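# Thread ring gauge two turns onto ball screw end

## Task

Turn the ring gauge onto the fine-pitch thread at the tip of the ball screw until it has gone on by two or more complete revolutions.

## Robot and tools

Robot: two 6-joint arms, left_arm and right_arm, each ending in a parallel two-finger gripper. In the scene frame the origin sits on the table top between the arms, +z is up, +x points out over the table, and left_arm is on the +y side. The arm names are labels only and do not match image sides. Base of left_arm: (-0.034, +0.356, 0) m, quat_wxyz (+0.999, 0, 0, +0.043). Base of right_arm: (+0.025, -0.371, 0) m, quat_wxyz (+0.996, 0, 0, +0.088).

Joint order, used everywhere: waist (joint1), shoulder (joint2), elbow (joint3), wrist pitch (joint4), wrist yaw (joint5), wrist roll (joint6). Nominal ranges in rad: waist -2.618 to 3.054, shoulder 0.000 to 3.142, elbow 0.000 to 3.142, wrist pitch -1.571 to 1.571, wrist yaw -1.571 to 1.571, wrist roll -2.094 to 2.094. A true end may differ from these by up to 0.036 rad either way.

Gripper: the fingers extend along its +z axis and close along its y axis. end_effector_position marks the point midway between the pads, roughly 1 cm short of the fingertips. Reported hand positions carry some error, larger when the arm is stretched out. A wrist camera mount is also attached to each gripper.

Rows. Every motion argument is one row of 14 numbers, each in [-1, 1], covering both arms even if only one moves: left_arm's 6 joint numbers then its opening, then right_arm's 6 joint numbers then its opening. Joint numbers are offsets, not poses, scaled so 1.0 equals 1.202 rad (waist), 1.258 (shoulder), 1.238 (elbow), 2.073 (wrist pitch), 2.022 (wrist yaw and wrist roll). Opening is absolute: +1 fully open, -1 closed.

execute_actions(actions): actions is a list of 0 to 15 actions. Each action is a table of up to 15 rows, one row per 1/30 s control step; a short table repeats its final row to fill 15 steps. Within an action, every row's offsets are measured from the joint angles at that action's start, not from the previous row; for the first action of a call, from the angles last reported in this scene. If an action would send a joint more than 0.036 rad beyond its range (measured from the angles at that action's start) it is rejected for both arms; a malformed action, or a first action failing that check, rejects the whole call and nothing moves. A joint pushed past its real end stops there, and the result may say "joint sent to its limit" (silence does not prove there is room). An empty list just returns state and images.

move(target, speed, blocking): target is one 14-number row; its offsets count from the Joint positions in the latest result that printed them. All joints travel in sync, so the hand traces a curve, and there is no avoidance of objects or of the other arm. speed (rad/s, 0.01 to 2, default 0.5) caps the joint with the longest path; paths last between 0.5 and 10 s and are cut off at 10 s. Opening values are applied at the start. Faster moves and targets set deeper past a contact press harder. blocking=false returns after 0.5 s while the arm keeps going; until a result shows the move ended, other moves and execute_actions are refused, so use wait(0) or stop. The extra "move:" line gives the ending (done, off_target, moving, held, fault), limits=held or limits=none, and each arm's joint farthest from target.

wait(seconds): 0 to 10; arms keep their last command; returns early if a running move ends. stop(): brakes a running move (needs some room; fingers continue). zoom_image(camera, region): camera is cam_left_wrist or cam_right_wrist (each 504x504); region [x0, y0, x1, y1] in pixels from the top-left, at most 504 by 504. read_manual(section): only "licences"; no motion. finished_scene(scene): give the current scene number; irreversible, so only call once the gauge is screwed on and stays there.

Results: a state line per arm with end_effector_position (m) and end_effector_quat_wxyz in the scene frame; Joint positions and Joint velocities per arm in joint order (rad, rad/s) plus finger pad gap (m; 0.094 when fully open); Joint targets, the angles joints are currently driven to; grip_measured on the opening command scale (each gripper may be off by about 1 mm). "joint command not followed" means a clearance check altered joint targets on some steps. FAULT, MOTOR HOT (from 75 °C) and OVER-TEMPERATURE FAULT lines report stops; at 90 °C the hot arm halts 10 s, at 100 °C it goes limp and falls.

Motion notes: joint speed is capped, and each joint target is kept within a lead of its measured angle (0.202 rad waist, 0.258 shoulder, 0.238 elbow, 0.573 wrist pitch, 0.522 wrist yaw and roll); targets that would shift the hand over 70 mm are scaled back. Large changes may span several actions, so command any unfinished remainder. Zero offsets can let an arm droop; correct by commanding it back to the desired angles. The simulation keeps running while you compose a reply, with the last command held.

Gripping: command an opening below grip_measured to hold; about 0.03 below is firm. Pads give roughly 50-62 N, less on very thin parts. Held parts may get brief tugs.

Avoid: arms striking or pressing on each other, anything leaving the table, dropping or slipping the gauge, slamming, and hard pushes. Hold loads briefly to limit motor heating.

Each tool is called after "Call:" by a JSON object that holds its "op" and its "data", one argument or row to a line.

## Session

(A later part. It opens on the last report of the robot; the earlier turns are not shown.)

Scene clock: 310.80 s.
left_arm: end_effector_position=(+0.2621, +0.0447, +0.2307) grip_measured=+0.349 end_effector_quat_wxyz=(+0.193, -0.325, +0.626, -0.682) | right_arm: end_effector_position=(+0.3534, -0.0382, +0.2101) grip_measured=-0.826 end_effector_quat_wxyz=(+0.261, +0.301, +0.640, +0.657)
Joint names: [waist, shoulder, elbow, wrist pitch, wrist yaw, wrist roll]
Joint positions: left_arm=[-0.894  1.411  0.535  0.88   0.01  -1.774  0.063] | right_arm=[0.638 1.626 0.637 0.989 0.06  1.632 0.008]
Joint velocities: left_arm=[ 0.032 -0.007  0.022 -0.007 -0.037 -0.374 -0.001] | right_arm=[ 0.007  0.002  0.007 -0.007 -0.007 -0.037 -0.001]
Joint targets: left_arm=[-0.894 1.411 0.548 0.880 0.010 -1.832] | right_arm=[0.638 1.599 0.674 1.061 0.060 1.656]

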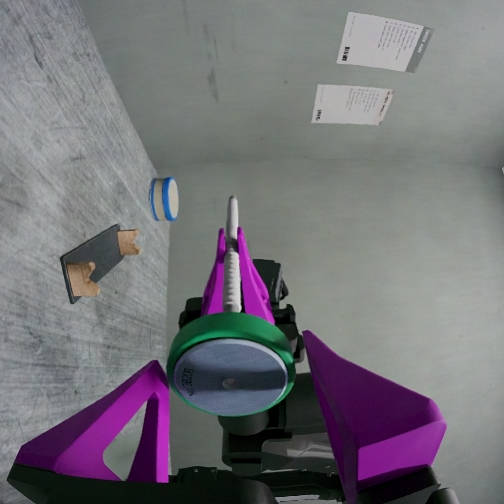

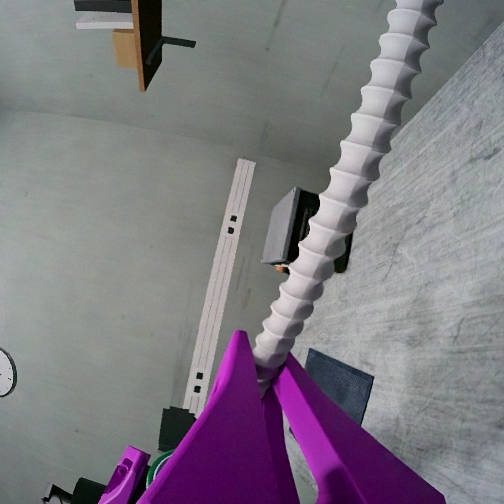

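Call:
{"op": "execute_actions", "data": {
  "actions": [
    [[0,0,0.01,0,0,-0.14,0.35,0,-0.022,0.03,0.035,0,0.012,-0.9],[0,0,0.01,0,0,-0.14,0.32,0,-0.022,0.03,0.035,0,0.012,-0.9],[0,0,0.01,0,0,-0.14,0.28,0,-0.022,0.03,0.035,0,0.012,-0.9],[0,0,0.01,0,0,-0.14,0.24,0,-0.022,0.03,0.035,0,0.012,-0.9],[0,0,0.01,0,0,-0.14,0.2,0,-0.022,0.03,0.035,0,0.012,-0.9],[0,0,0.01,0,0,-0.14,0.17,0,-0.022,0.03,0.035,0,0.012,-0.9],[0,0,0.01,0,0,-0.14,0.14,0,-0.022,0.03,0.035,0,0.012,-0.9],[0,0,0.01,0,0,-0.14,0.12,0,-0.022,0.03,0.035,0,0.012,-0.9],[0,0,0.01,0,0,-0.14,0.1,0,-0.022,0.03,0.035,0,0.012,-0.9],[0,0,0.01,0,0,-0.14,0.08,0,-0.022,0.03,0.035,0,0.012,-0.9],[0,0,0.01,0,0,-0.14,0.05,0,-0.022,0.03,0.035,0,0.012,-0.9],[0,0,0.01,0,0,-0.14,0.02,0,-0.022,0.03,0.035,0,0.012,-0.9],[0,0,0.01,0,0,-0.14,0,0,-0.022,0.03,0.035,0,0.012,-0.9]],
    [[0,0,0.01,0,0,0,0,0.006,-0.022,0.03,0.035,-0.005,0.012,-0.9],[0,0,0.01,0,0,0,0,0.012,-0.022,0.03,0.035,-0.01,0.012,-0.9],[0,0,0.01,0,0,0.1,0,0.018,-0.022,0.03,0.035,-0.015,0.012,-0.9],[0,0,0.01,0,0,0.2,0,0.018,-0.022,0.03,0.035,-0.015,0.012,-0.9],[0,0,0.01,0,0,0.3,0,0.018,-0.022,0.03,0.035,-0.015,0.012,-0.9],[0,0,0.01,0,0,0.42,0,0.018,-0.022,0.03,0.035,-0.015,0.012,-0.9]],
    [[0,0,0.01,0,0,0.44,0,0.018,-0.022,0.03,0.035,-0.015,0.012,-0.9]],
    [[0,0,0.01,0,0,0.44,0,0.018,-0.022,0.03,0.035,-0.015,0.012,-0.9]],
    [[0,0,0.01,0,0,0.44,0,0.018,-0.022,0.03,0.035,-0.015,0.012,-0.9]],
    [[0,0,0.01,0,0,0.4,0,0.018,-0.022,0.03,0.035,-0.015,0.012,-0.9]]
  ]
}}

Call:
{"op": "zoom_image", "data": {
  "camera": "cam_left_wrist",
  "region": [200,260,260,320]
}}

Call:
{"op": "execute_actions", "data": {
  "actions": [
    [[0,0,0.01,0,0,0.02,0,0.012,-0.022,0.03,0.035,-0.01,0.012,-0.9],[0,0,0.01,0,0,0.02,0,0.006,-0.022,0.03,0.035,-0.005,0.012,-0.9],[0,0,0.01,0,0,0.02,0,0,-0.022,0.03,0.035,0,0.012,-0.9],[0,0,0.01,0,0,0.02,0,0,-0.022,0.03,0.035,0,0.012,-0.9],[0,0,0.01,0,0,0.02,0.06,0,-0.022,0.03,0.035,0,0.012,-0.9],[0,0,0.01,0,0,0.02,0.12,0,-0.022,0.03,0.035,0,0.012,-0.9],[0,0,0.01,0,0,0.02,0.2,0,-0.022,0.03,0.035,0,0.012,-0.9],[0,0,0.01,0,0,0.02,0.3,0,-0.022,0.03,0.035,0,0.012,-0.9],[0,0,0.01,0,0,0.02,0.35,0,-0.022,0.03,0.035,0,0.012,-0.9],[0,0,0.01,0,0,0.02,0.35,0,-0.022,0.03,0.035,0,0.012,-0.9],[0,0,0.01,0,0,-0.1,0.35,0,-0.022,0.03,0.035,0,0.012,-0.9],[0,0,0.01,0,0,-0.2,0.35,0,-0.022,0.03,0.035,0,0.012,-0.9]],
    [[0,0,0.01,0,0,-0.7,0.35,0,-0.022,0.03,0.035,0,0.012,-0.9]],
    [[0,0,0.01,0,0,-0.7,0.35,0,-0.022,0.03,0.035,0,0.012,-0.9]],
    [[0,0,0.01,0,0,-0.5,0.35,0,-0.022,0.03,0.035,0,0.012,-0.9]]
  ]
}}

Scene clock: 327.10 s.
left_arm: end_effector_position=(+0.2620, +0.0447, +0.2307) grip_measured=+0.088 end_effector_quat_wxyz=(+0.590, +0.696, +0.117, +0.393) | right_arm: end_effector_position=(+0.3525, -0.0374, +0.2101) grip_measured=-0.826 end_effector_quat_wxyz=(+0.262, +0.302, +0.640, +0.657)
Joint names: [waist, shoulder, elbow, wrist pitch, wrist yaw, wrist roll]
Joint positions: left_arm=[-0.894  1.411  0.535  0.88   0.01   1.992  0.051] | right_arm=[0.645 1.626 0.637 0.989 0.07  1.633 0.008]
Joint velocities: left_arm=[ 0.002 -0.002 -0.017 -0.022 -0.037  0.286  0.001] | right_arm=[ 0.012  0.002  0.012  0.066  0.007 -0.007  0.001]
Joint targets: left_arm=[-0.894 1.411 0.548 0.880 0.010 2.033] | right_arm=[0.665 1.599 0.674 1.061 0.036 1.657]

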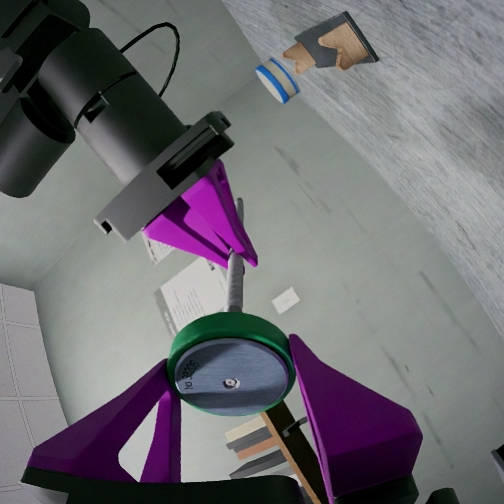

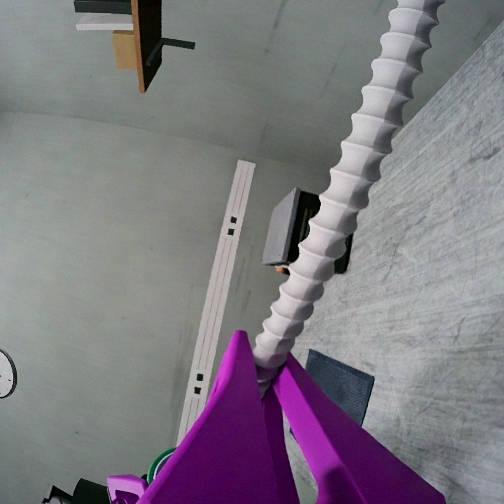

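Region (200, 260, 260, 320) of cam_left_wrist's 504x504 image, scaled by 8.400, with more detail than that image has.

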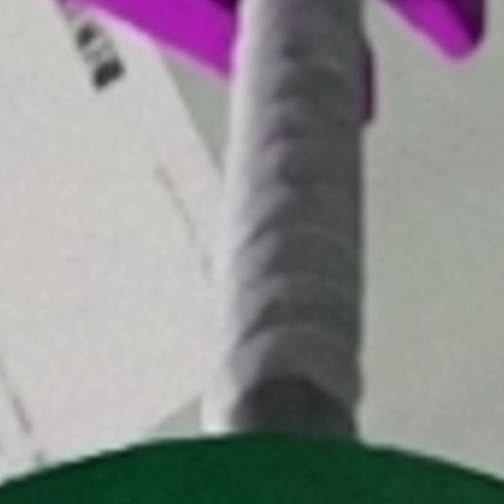

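Scene clock: 329.10 s.
left_arm: end_effector_position=(+0.2620, +0.0447, +0.2307) grip_measured=+0.349 end_effector_quat_wxyz=(+0.210, -0.308, +0.635, -0.677) | right_arm: end_effector_position=(+0.3528, -0.0377, +0.2101) grip_measured=-0.826 end_effector_quat_wxyz=(+0.262, +0.303, +0.639, +0.656)
Joint names: [waist, shoulder, elbow, wrist pitch, wrist yaw, wrist roll]
Joint positions: left_arm=[-0.894  1.411  0.535  0.88   0.01  -1.722  0.063] | right_arm=[0.645 1.626 0.637 0.989 0.072 1.634 0.008]
Joint velocities: left_arm=[-0.002 -0.017  0.012  0.081  0.037 -0.418  0.   ] | right_arm=[ 0.017  0.017  0.007 -0.022 -0.007 -0.022 -0.   ]
Joint targets: left_arm=[-0.894 1.411 0.548 0.880 0.010 -1.780] | right_arm=[0.645 1.599 0.674 1.061 0.072 1.658]

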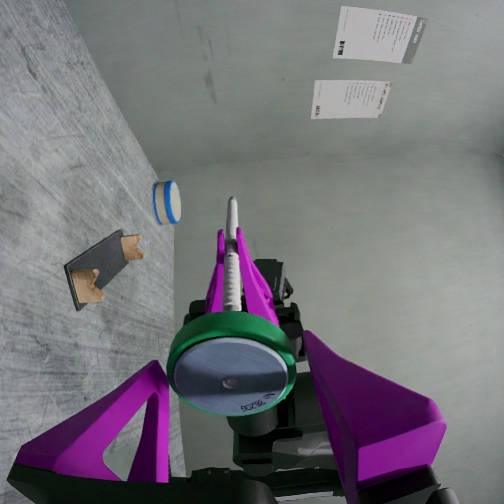

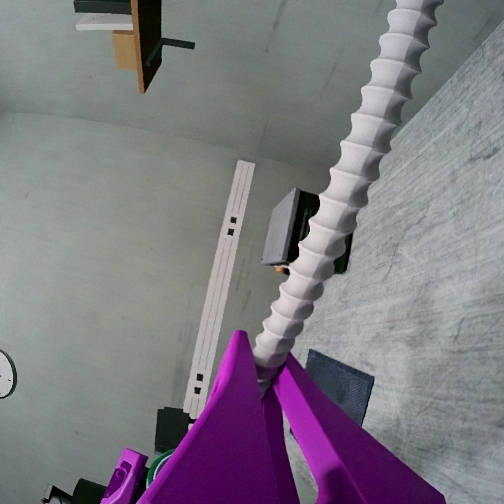

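Call:
{"op": "execute_actions", "data": {
  "actions": [
    [[0,0,0.01,0,0,-0.16,0.35,0,-0.022,0.03,0.035,0,0.011,-0.9],[0,0,0.01,0,0,-0.16,0.32,0,-0.022,0.03,0.035,0,0.011,-0.9],[0,0,0.01,0,0,-0.16,0.28,0,-0.022,0.03,0.035,0,0.011,-0.9],[0,0,0.01,0,0,-0.16,0.24,0,-0.022,0.03,0.035,0,0.011,-0.9],[0,0,0.01,0,0,-0.16,0.2,0,-0.022,0.03,0.035,0,0.011,-0.9],[0,0,0.01,0,0,-0.16,0.17,0,-0.022,0.03,0.035,0,0.011,-0.9],[0,0,0.01,0,0,-0.16,0.14,0,-0.022,0.03,0.035,0,0.011,-0.9],[0,0,0.01,0,0,-0.16,0.12,0,-0.022,0.03,0.035,0,0.011,-0.9],[0,0,0.01,0,0,-0.16,0.1,0,-0.022,0.03,0.035,0,0.011,-0.9],[0,0,0.01,0,0,-0.16,0.08,0,-0.022,0.03,0.035,0,0.011,-0.9],[0,0,0.01,0,0,-0.16,0.05,0,-0.022,0.03,0.035,0,0.011,-0.9],[0,0,0.01,0,0,-0.16,0.02,0,-0.022,0.03,0.035,0,0.011,-0.9],[0,0,0.01,0,0,-0.16,0,0,-0.022,0.03,0.035,0,0.011,-0.9]],
    [[0,0,0.01,0,0,0,0,0.005,-0.022,0.03,0.035,-0.006,0.011,-0.9],[0,0,0.01,0,0,0,0,0.011,-0.022,0.03,0.035,-0.012,0.011,-0.9],[0,0,0.01,0,0,0.1,0,0.016,-0.022,0.03,0.035,-0.018,0.011,-0.9],[0,0,0.01,0,0,0.2,0,0.016,-0.022,0.03,0.035,-0.018,0.011,-0.9],[0,0,0.01,0,0,0.3,0,0.016,-0.022,0.03,0.035,-0.018,0.011,-0.9],[0,0,0.01,0,0,0.42,0,0.016,-0.022,0.03,0.035,-0.018,0.011,-0.9]],
    [[0,0,0.01,0,0,0.44,0,0.016,-0.022,0.03,0.035,-0.018,0.011,-0.9]],
    [[0,0,0.01,0,0,0.44,0,0.016,-0.022,0.03,0.035,-0.018,0.011,-0.9]],
    [[0,0,0.01,0,0,0.44,0,0.016,-0.022,0.03,0.035,-0.018,0.011,-0.9]],
    [[0,0,0.01,0,0,0.4,0,0.016,-0.022,0.03,0.035,-0.018,0.011,-0.9]]
  ]
}}

Call:
{"op": "zoom_image", "data": {
  "camera": "cam_left_wrist",
  "region": [200,260,260,320]
}}

Call:
{"op": "zoom_image", "data": {
  "camera": "cam_left_wrist",
  "region": [210,360,250,400]
}}

Scene clock: 339.40 s.
left_arm: end_effector_position=(+0.2620, +0.0447, +0.2307) grip_measured=+0.087 end_effector_quat_wxyz=(+0.588, +0.696, +0.112, +0.396) | right_arm: end_effector_position=(+0.3519, -0.0369, +0.2101) grip_measured=-0.826 end_effector_quat_wxyz=(+0.261, +0.301, +0.640, +0.657)
Joint names: [waist, shoulder, elbow, wrist pitch, wrist yaw, wrist roll]
Joint positions: left_arm=[-0.894  1.411  0.535  0.88   0.01   2.004  0.051] | right_arm=[0.646 1.626 0.637 0.989 0.068 1.634 0.008]
Joint velocities: left_arm=[-0.017  0.012  0.022 -0.037  0.066  0.198 -0.   ] | right_arm=[-0.012 -0.002  0.027 -0.095 -0.051  0.022 -0.   ]
Joint targets: left_arm=[-0.894 1.411 0.548 0.880 0.010 2.047] | right_arm=[0.665 1.599 0.674 1.061 0.032 1.656]

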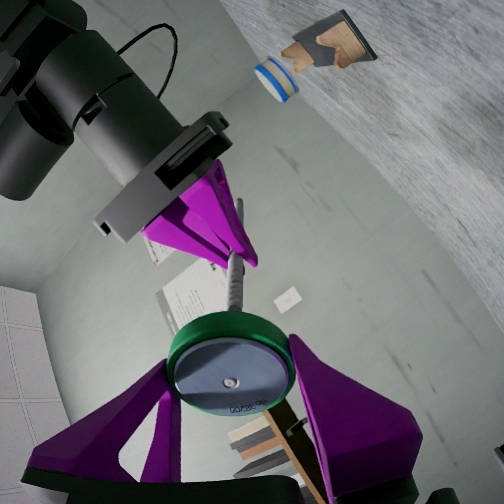

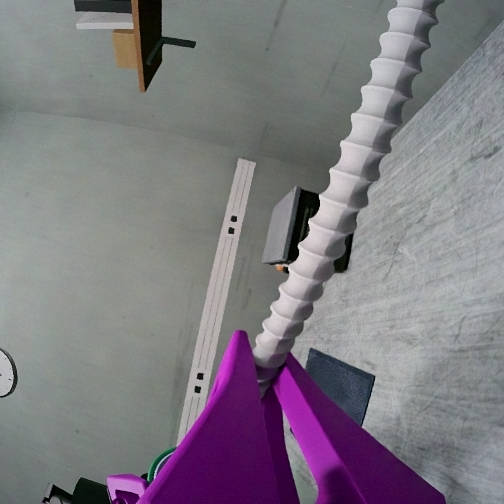

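Region (200, 260, 260, 320) of cam_left_wrist's 504x504 image, scaled by 8.400, with more detail than that image has.

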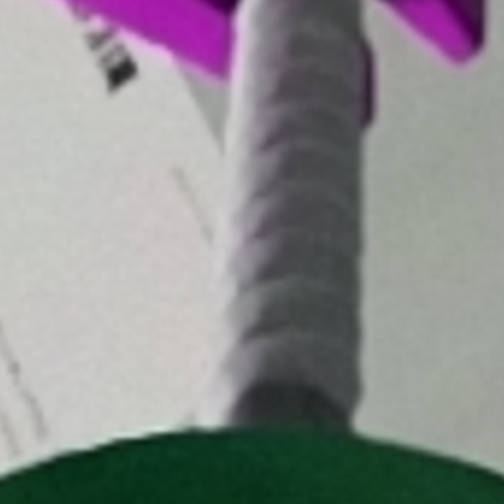

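Region (210, 360, 250, 400) of cam_left_wrist's 504x504 image, scaled by 12.600, with more detail than that image has.

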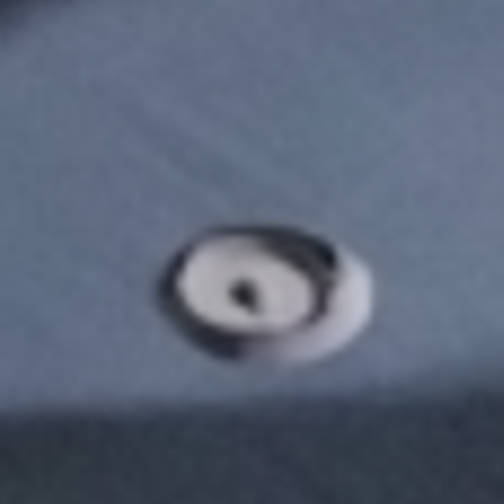

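Call:
{"op": "execute_actions", "data": {
  "actions": [
    [[0,0,0.01,0,0,0.01,0,0.01,-0.022,0.03,0.035,-0.012,0.011,-0.9],[0,0,0.01,0,0,0.01,0,0.005,-0.022,0.03,0.035,-0.006,0.011,-0.9],[0,0,0.01,0,0,0.01,0,0,-0.022,0.03,0.035,0,0.011,-0.9],[0,0,0.01,0,0,0.01,0,0,-0.022,0.03,0.035,0,0.011,-0.9],[0,0,0.01,0,0,0.01,0.06,0,-0.022,0.03,0.035,0,0.011,-0.9],[0,0,0.01,0,0,0.01,0.12,0,-0.022,0.03,0.035,0,0.011,-0.9],[0,0,0.01,0,0,0.01,0.2,0,-0.022,0.03,0.035,0,0.011,-0.9],[0,0,0.01,0,0,0.01,0.35,0,-0.022,0.03,0.035,0,0.011,-0.9],[0,0,0.01,0,0,0.01,0.5,0,-0.022,0.03,0.035,0,0.011,-0.9],[0,0,0.01,0,0,0.01,0.7,0,-0.022,0.03,0.035,0,0.011,-0.9]],
    [[0,-0.025,-0.005,0,0,0,0.7,0,-0.022,0.03,0.035,0,0.011,-0.9],[0,-0.035,-0.013,-0.002,0,0,0.7,0,-0.022,0.03,0.035,0,0.011,-0.9],[0,-0.045,-0.02,-0.004,0,0,0.7,0,-0.022,0.03,0.035,0,0.011,-0.9],[0,-0.055,-0.027,-0.006,0,0,0.7,0,-0.022,0.03,0.035,0,0.011,-0.9],[0,-0.065,-0.034,-0.008,0,0,0.7,0,-0.022,0.03,0.035,0,0.011,-0.9],[0,-0.075,-0.041,-0.01,0,0,0.7,0,-0.022,0.03,0.035,0,0.011,-0.9],[0,-0.085,-0.048,-0.012,0,0,0.7,0,-0.022,0.03,0.035,0,0.011,-0.9],[0,-0.095,-0.055,-0.014,0,0,0.7,0,-0.022,0.03,0.035,0,0.011,-0.9],[0,-0.105,-0.062,-0.016,0,0,0.7,0,-0.022,0.03,0.035,0,0.011,-0.9],[0,-0.115,-0.069,-0.018,0,0,0.7,0,-0.022,0.03,0.035,0,0.011,-0.9],[0,-0.125,-0.076,-0.02,0,0,0.7,0,-0.022,0.03,0.035,0,0.011,-0.9],[0,-0.135,-0.083,-0.022,0,0,0.7,0,-0.022,0.03,0.035,0,0.011,-0.9]]
  ]
}}

Scene clock: 349.83 s.
left_arm: end_effector_position=(+0.2409, +0.0668, +0.2408) grip_measured=+0.699 end_effector_quat_wxyz=(+0.590, +0.686, +0.099, +0.413) | right_arm: end_effector_position=(+0.3521, -0.0370, +0.2101) grip_measured=-0.826 end_effector_quat_wxyz=(+0.261, +0.302, +0.640, +0.657)
Joint names: [waist, shoulder, elbow, wrist pitch, wrist yaw, wrist roll]
Joint positions: left_arm=[-0.894  1.262  0.44   0.86   0.01   2.037  0.08 ] | right_arm=[0.646 1.626 0.637 0.989 0.069 1.634 0.008]
Joint velocities: left_arm=[-0.012 -0.042 -0.032 -0.066  0.007 -0.022 -0.   ] | right_arm=[-0.012  0.012  0.002 -0.095 -0.066  0.007 -0.001]
Joint targets: left_arm=[-0.894 1.241 0.432 0.835 0.010 2.037] | right_arm=[0.646 1.599 0.674 1.061 0.069 1.656]

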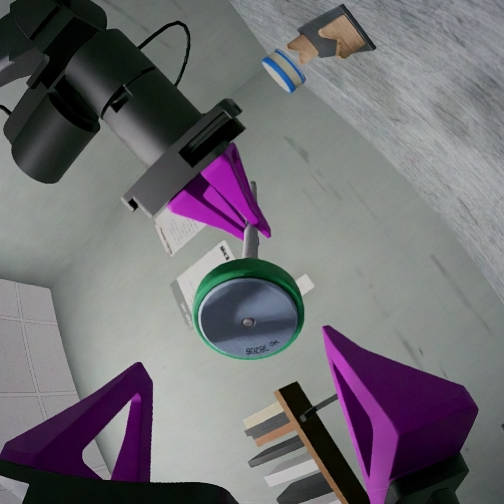

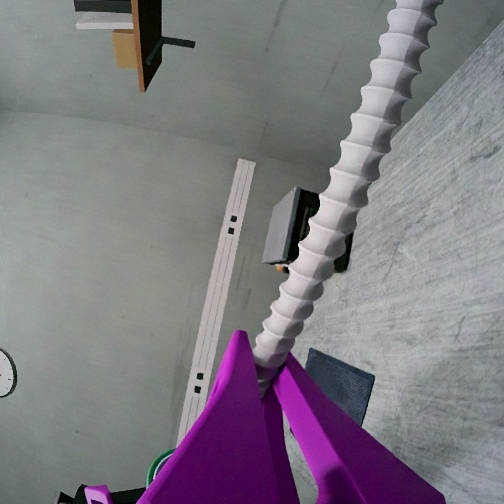

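Call:
{"op": "move", "data": {
  "target": [0,-0.017,0,0,0,0,0.7, -0.226,0.15,0.586,-0.549,-0.037,-0.022,-0.9],
  "speed": 0.6
}}

Scene clock: 354.93 s.
left_arm: end_effector_position=(+0.2409, +0.0668, +0.2384) grip_measured=+0.699 end_effector_quat_wxyz=(+0.588, +0.690, +0.100, +0.411) | right_arm: end_effector_position=(+0.4701, -0.0981, +0.1505) grip_measured=-0.826 end_effector_quat_wxyz=(+0.210, +0.449, +0.786, +0.370)
Joint names: [waist, shoulder, elbow, wrist pitch, wrist yaw, wrist roll]
Joint positions: left_arm=[-0.894  1.262  0.44   0.851  0.01   2.037  0.08 ] | right_arm=[ 0.379  1.827  1.326 -0.19   0.015  1.585  0.008]
Joint velocities: left_arm=[ 0.007 -0.012  0.002  0.022 -0.037  0.022 -0.001] | right_arm=[ 0.002  0.002 -0.012 -0.022  0.007 -0.007 -0.   ]
Joint targets: left_arm=[-0.894 1.241 0.440 0.860 0.010 2.037] | right_arm=[0.374 1.815 1.362 -0.149 -0.005 1.589]
move: off_target (left_arm, right_arm); limits=none; left_arm: farthest joint: the shoulder, 0.021 radians from its target (0.021 radians at the start); right_arm: farthest joint: the wrist pitch, 0.041 radians from its target (1.138 radians at the start)

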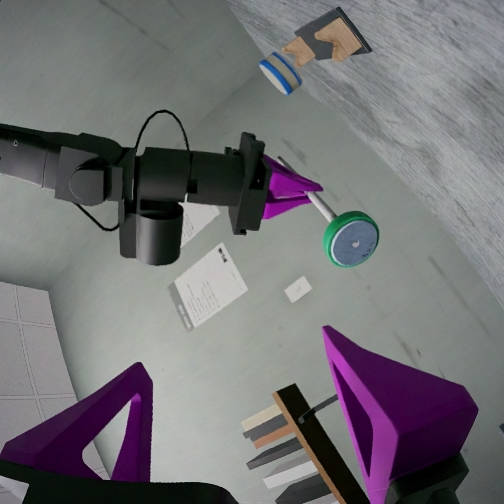

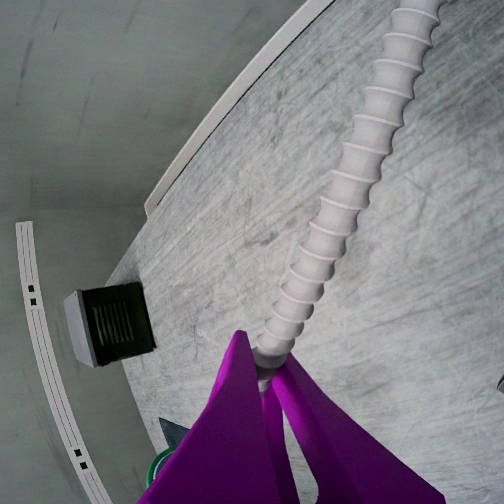

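Call:
{"op": "move", "data": {
  "target": [0,-0.017,0,0.005,0,0,0.7, -0.167,0.218,0.485,-0.562,-0.02,-0.138,-0.9],
  "speed": 0.6
}}

Scene clock: 360.50 s.
left_arm: end_effector_position=(+0.2409, +0.0668, +0.2384) grip_measured=+0.699 end_effector_quat_wxyz=(+0.588, +0.690, +0.100, +0.411) | right_arm: end_effector_position=(+0.4117, -0.2254, +0.1031) grip_measured=-0.826 end_effector_quat_wxyz=(+0.008, +0.460, +0.888, +0.008)
Joint names: [waist, shoulder, elbow, wrist pitch, wrist yaw, wrist roll]
Joint positions: left_arm=[-0.894  1.262  0.44   0.851  0.01   2.037  0.08 ] | right_arm=[ 0.184  2.111  1.896 -1.334  0.001  1.317  0.008]
Joint velocities: left_arm=[-0.012 -0.012 -0.002 -0.081 -0.081 -0.007 -0.001] | right_arm=[ 0.017 -0.002 -0.007 -0.051  0.037 -0.037  0.   ]
Joint targets: left_arm=[-0.894 1.241 0.440 0.861 0.010 2.037] | right_arm=[0.178 2.102 1.927 -1.355 -0.026 1.307]
move: off_target (left_arm, right_arm); limits=none; left_arm: farthest joint: the shoulder, 0.021 radians from its target (0.021 radians at the start); right_arm: farthest joint: the elbow, 0.031 radians from its target (0.600 radians at the start)

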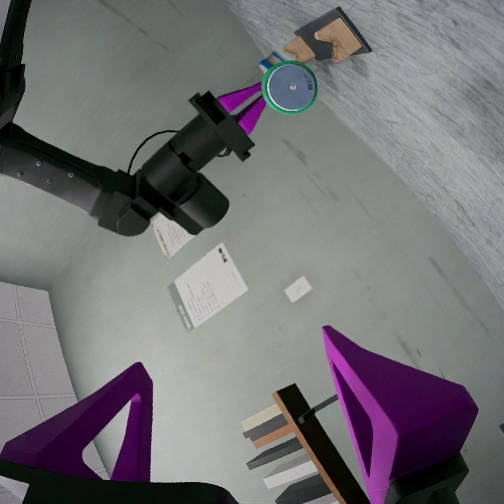

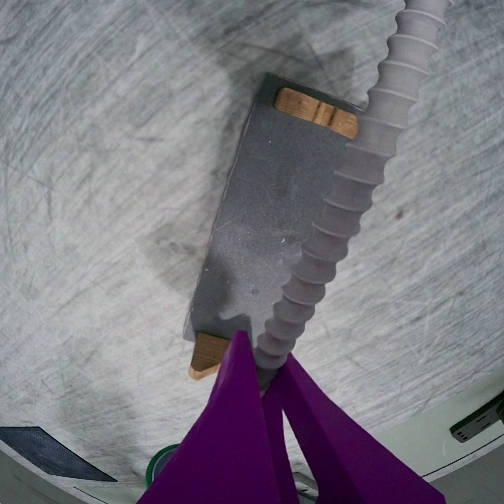

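Call:
{"op": "move", "data": {
  "target": [0,-0.017,0,0.005,0,0,0.7, 0,0.016,-0.142,0.093,-0.006,0,-0.9],
  "speed": 0.2
}}

Scene clock: 365.43 s.
left_arm: end_effector_position=(+0.2409, +0.0668, +0.2384) grip_measured=+0.699 end_effector_quat_wxyz=(+0.588, +0.690, +0.100, +0.411) | right_arm: end_effector_position=(+0.4090, -0.2274, +0.0450) grip_measured=-0.826 end_effector_quat_wxyz=(+0.001, +0.460, +0.888, -0.004)
Joint names: [waist, shoulder, elbow, wrist pitch, wrist yaw, wrist roll]
Joint positions: left_arm=[-0.894  1.262  0.44   0.851  0.01   2.037  0.08 ] | right_arm=[ 0.184  2.145  1.719 -1.149  0.007  1.316  0.008]
Joint velocities: left_arm=[ 0.002  0.012 -0.007 -0.022 -0.11   0.037 -0.001] | right_arm=[ 0.002 -0.017 -0.012 -0.022 -0.051 -0.066 -0.   ]
Joint targets: left_arm=[-0.894 1.241 0.440 0.861 0.010 2.037] | right_arm=[0.184 2.131 1.720 -1.141 -0.011 1.316]
move: off_target (left_arm); limits=none; left_arm: farthest joint: the shoulder, 0.021 radians from its target (0.021 radians at the start); right_arm: farthest joint: the wrist yaw, 0.018 radians from its target (0.012 radians at the start)

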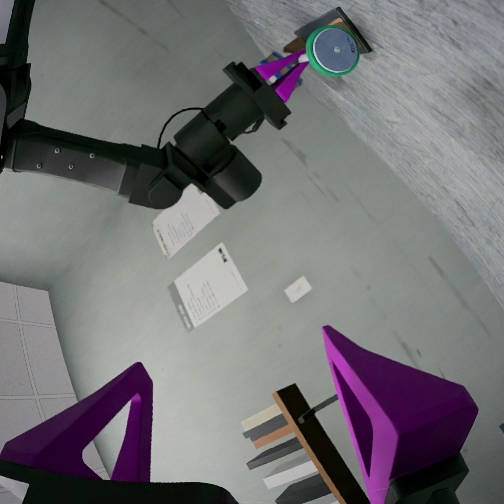

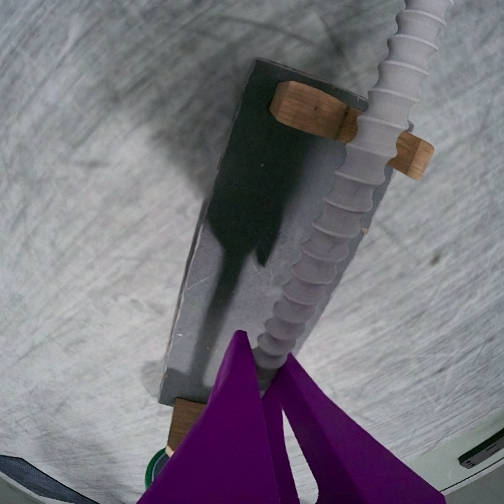

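Call:
{"op": "move", "data": {
  "target": [0,-0.017,0,0.005,0,0,0.7, 0,-0.005,-0.037,0.027,-0.009,0,-0.9],
  "speed": 0.06
}}

Scene clock: 369.70 s.
left_arm: end_effector_position=(+0.2409, +0.0668, +0.2384) grip_measured=+0.699 end_effector_quat_wxyz=(+0.588, +0.690, +0.100, +0.411) | right_arm: end_effector_position=(+0.4072, -0.2288, +0.0319) grip_measured=-0.826 end_effector_quat_wxyz=(+0.000, +0.460, +0.888, -0.007)
Joint names: [waist, shoulder, elbow, wrist pitch, wrist yaw, wrist roll]
Joint positions: left_arm=[-0.894  1.262  0.44   0.851  0.01   2.037  0.08 ] | right_arm=[ 0.184  2.153  1.678 -1.106  0.01   1.316  0.008]
Joint velocities: left_arm=[-0.012  0.002 -0.037  0.007 -0.022 -0.037  0.   ] | right_arm=[-0.017 -0.002 -0.007 -0.007  0.007 -0.022  0.   ]
Joint targets: left_arm=[-0.894 1.241 0.440 0.861 0.010 2.037] | right_arm=[0.184 2.139 1.673 -1.093 -0.011 1.316]
move: off_target (left_arm, right_arm); limits=none; left_arm: farthest joint: the shoulder, 0.021 radians from its target (0.021 radians at the start); right_arm: farthest joint: the wrist yaw, 0.022 radians from its target (0.018 radians at the start)

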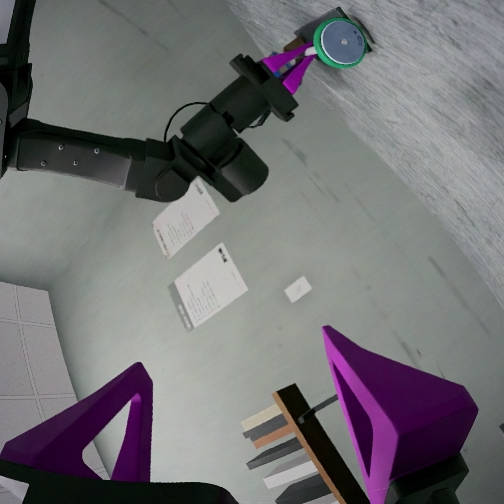

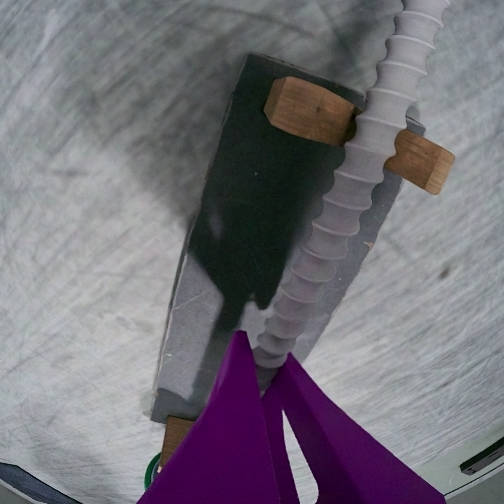

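Call:
{"op": "execute_actions", "data": {
  "actions": [
    [[0,-0.017,0,0.005,0,0,0.7,0,-0.008,-0.005,0.006,-0.008,0,-0.9],[0,-0.017,0,0.005,0,0,0.7,0,-0.007,-0.006,0.007,-0.008,0,-0.89],[0,-0.017,0,0.005,0,0,0.7,0,-0.006,-0.007,0.008,-0.008,0,-0.88],[0,-0.017,0,0.005,0,0,0.7,0,-0.006,-0.008,0.008,-0.007,0,-0.87],[0,-0.017,0,0.005,0,0,0.7,0,-0.006,-0.008,0.008,-0.006,0,-0.865],[0,-0.017,0,0.005,0,0,0.7,0,-0.006,-0.008,0.008,-0.005,0,-0.86],[0,-0.017,0,0.005,0,0,0.7,0,-0.006,-0.008,0.008,-0.005,0,-0.855],[0,-0.017,0,0.005,0,0,0.7,0,-0.006,-0.008,0.008,-0.004,0,-0.85],[0,-0.017,0,0.005,0,0,0.7,0,-0.006,-0.008,0.008,-0.004,0,-0.847],[0,-0.017,0,0.005,0,0,0.7,0,-0.006,-0.008,0.008,-0.004,0,-0.844],[0,-0.017,0,0.005,0,0,0.7,0,-0.006,-0.008,0.008,-0.004,0,-0.841],[0,-0.017,0,0.005,0,0,0.7,0,-0.006,-0.008,0.008,-0.004,0,-0.838],[0,-0.017,0,0.005,0,0,0.7,0,-0.006,-0.008,0.008,-0.004,0,-0.836],[0,-0.017,0,0.005,0,0,0.7,0,-0.006,-0.008,0.008,-0.004,0,-0.834],[0,-0.017,0,0.005,0,0,0.7,0,-0.006,-0.008,0.008,-0.004,0,-0.832]],
    [[0,-0.017,0,0.005,0,0,0.7,0,-0.006,0,0,0,0,-0.831],[0,-0.017,0,0.005,0,0,0.7,0,-0.006,0,0,0,0,-0.83],[0,-0.017,0,0.005,0,0,0.7,0,-0.006,0,0,0,0,-0.829],[0,-0.017,0,0.005,0,0,0.7,0,-0.006,0,0,0,0,-0.828],[0,-0.017,0,0.005,0,0,0.7,0,-0.006,0,0,0,0,-0.827],[0,-0.017,0,0.005,0,0,0.7,0,-0.006,0,0,0,0,-0.826],[0,-0.017,0,0.005,0,0,0.7,0,-0.006,0,0,0,0,-0.825],[0,-0.017,0,0.005,0,0,0.7,0,-0.006,0,0,0,0,-0.824],[0,-0.017,0,0.005,0,0,0.7,0,-0.006,0,0,0,0,-0.822],[0,-0.017,0,0.005,0,0,0.7,0,-0.006,0,0,0,0,-0.82],[0,-0.017,0,0.005,0,0,0.7,0,-0.006,0,0,0,0,-0.817],[0,-0.017,0,0.005,0,0,0.7,0,-0.006,0,0,0,0,-0.814],[0,-0.017,0,0.005,0,0,0.7,0,-0.006,0,0,0,0,-0.81],[0,-0.017,0,0.005,0,0,0.7,0,-0.006,0,0,0,0,-0.805],[0,-0.017,0,0.005,0,0,0.7,0,-0.006,0,0,0,0,-0.8]],
    [[0,-0.017,0,0.005,0,0,0.7,0,-0.006,0,0,0,0,-0.78],[0,-0.017,0,0.005,0,0,0.7,0,-0.006,0,0,0,0,-0.75],[0,-0.017,0,0.005,0,0,0.7,0,-0.006,0,0,0,0,-0.7],[0,-0.017,0,0.005,0,0,0.7,0,-0.006,0,0,0,0,-0.6],[0,-0.017,0,0.005,0,0,0.7,0,-0.006,0,0,0,0,-0.5]]
  ]
}}

Scene clock: 381.20 s.
left_arm: end_effector_position=(+0.2409, +0.0668, +0.2384) grip_measured=+0.699 end_effector_quat_wxyz=(+0.588, +0.690, +0.100, +0.411) | right_arm: end_effector_position=(+0.4073, -0.2288, +0.0319) grip_measured=-0.502 end_effector_quat_wxyz=(+0.000, +0.460, +0.888, -0.007)
Joint names: [waist, shoulder, elbow, wrist pitch, wrist yaw, wrist roll]
Joint positions: left_arm=[-0.894  1.262  0.44   0.851  0.01   2.037  0.08 ] | right_arm=[ 0.184  2.153  1.678 -1.106  0.01   1.316  0.023]
Joint velocities: left_arm=[-0.002  0.002 -0.007 -0.066  0.007  0.051 -0.   ] | right_arm=[ 0.007  0.007 -0.007  0.007 -0.037 -0.022 -0.001]
Joint targets: left_arm=[-0.894 1.241 0.440 0.861 0.010 2.037] | right_arm=[0.184 2.146 1.678 -1.106 0.011 1.316]

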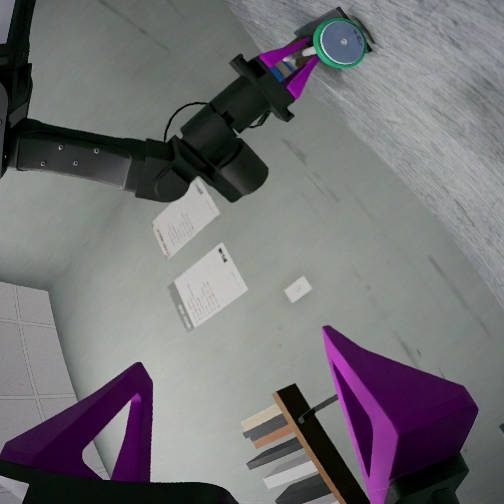

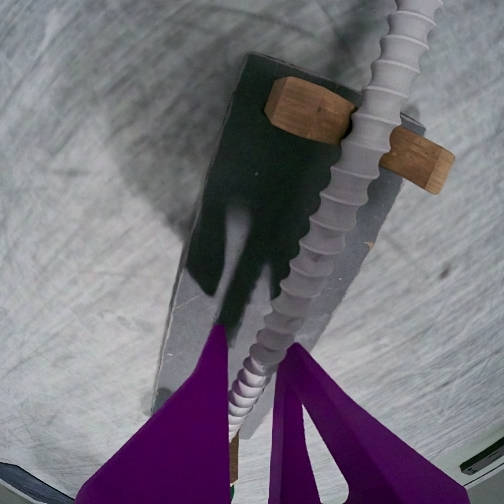

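Released and resting. Lift clear.

Call:
{"op": "move", "data": {
  "target": [0,-0.017,0,0.005,0,0,0.7, 0,-0.04,0.12,-0.075,0,0,-0.4],
  "speed": 0.3
}}

Scene clock: 384.60 s.
left_arm: end_effector_position=(+0.2409, +0.0668, +0.2384) grip_measured=+0.699 end_effector_quat_wxyz=(+0.588, +0.690, +0.100, +0.411) | right_arm: end_effector_position=(+0.4128, -0.2267, +0.0793) grip_measured=-0.402 end_effector_quat_wxyz=(+0.011, +0.460, +0.888, +0.005)
Joint names: [waist, shoulder, elbow, wrist pitch, wrist yaw, wrist roll]
Joint positions: left_arm=[-0.894  1.262  0.44   0.851  0.01   2.037  0.08 ] | right_arm=[ 0.184  2.116  1.809 -1.243  0.01   1.316  0.028]
Joint velocities: left_arm=[ 0.002  0.002  0.002  0.022  0.037 -0.037  0.   ] | right_arm=[ 0.007 -0.002  0.007 -0.037  0.022 -0.022 -0.001]
Joint targets: left_arm=[-0.894 1.241 0.440 0.861 0.010 2.037] | right_arm=[0.184 2.103 1.827 -1.262 0.010 1.316]
move: off_target (left_arm); limits=none; left_arm: farthest joint: the shoulder, 0.021 radians from its target (0.021 radians at the start); right_arm: farthest joint: the wrist pitch, 0.019 radians from its target (0.156 radians at the start)

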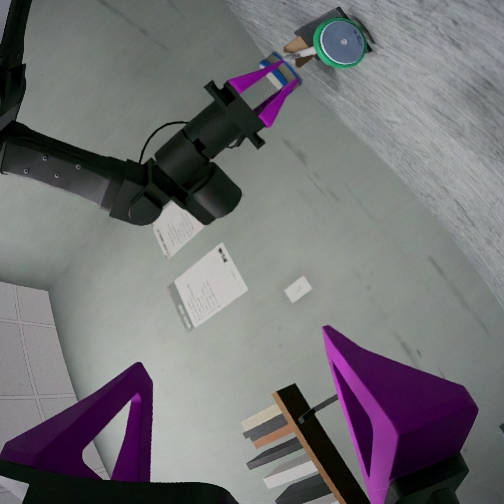

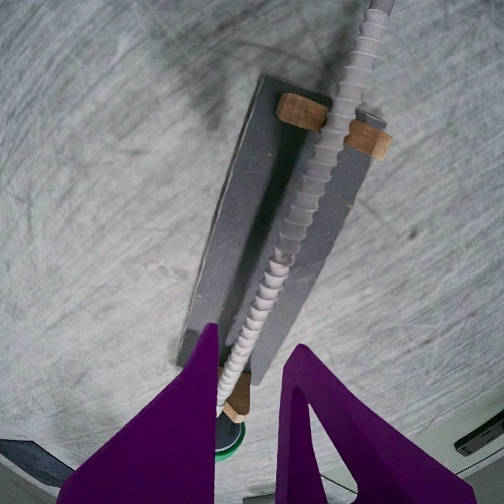

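Call:
{"op": "finished_scene", "data": {
  "scene": 2
}}

The scene is finished: the task was done.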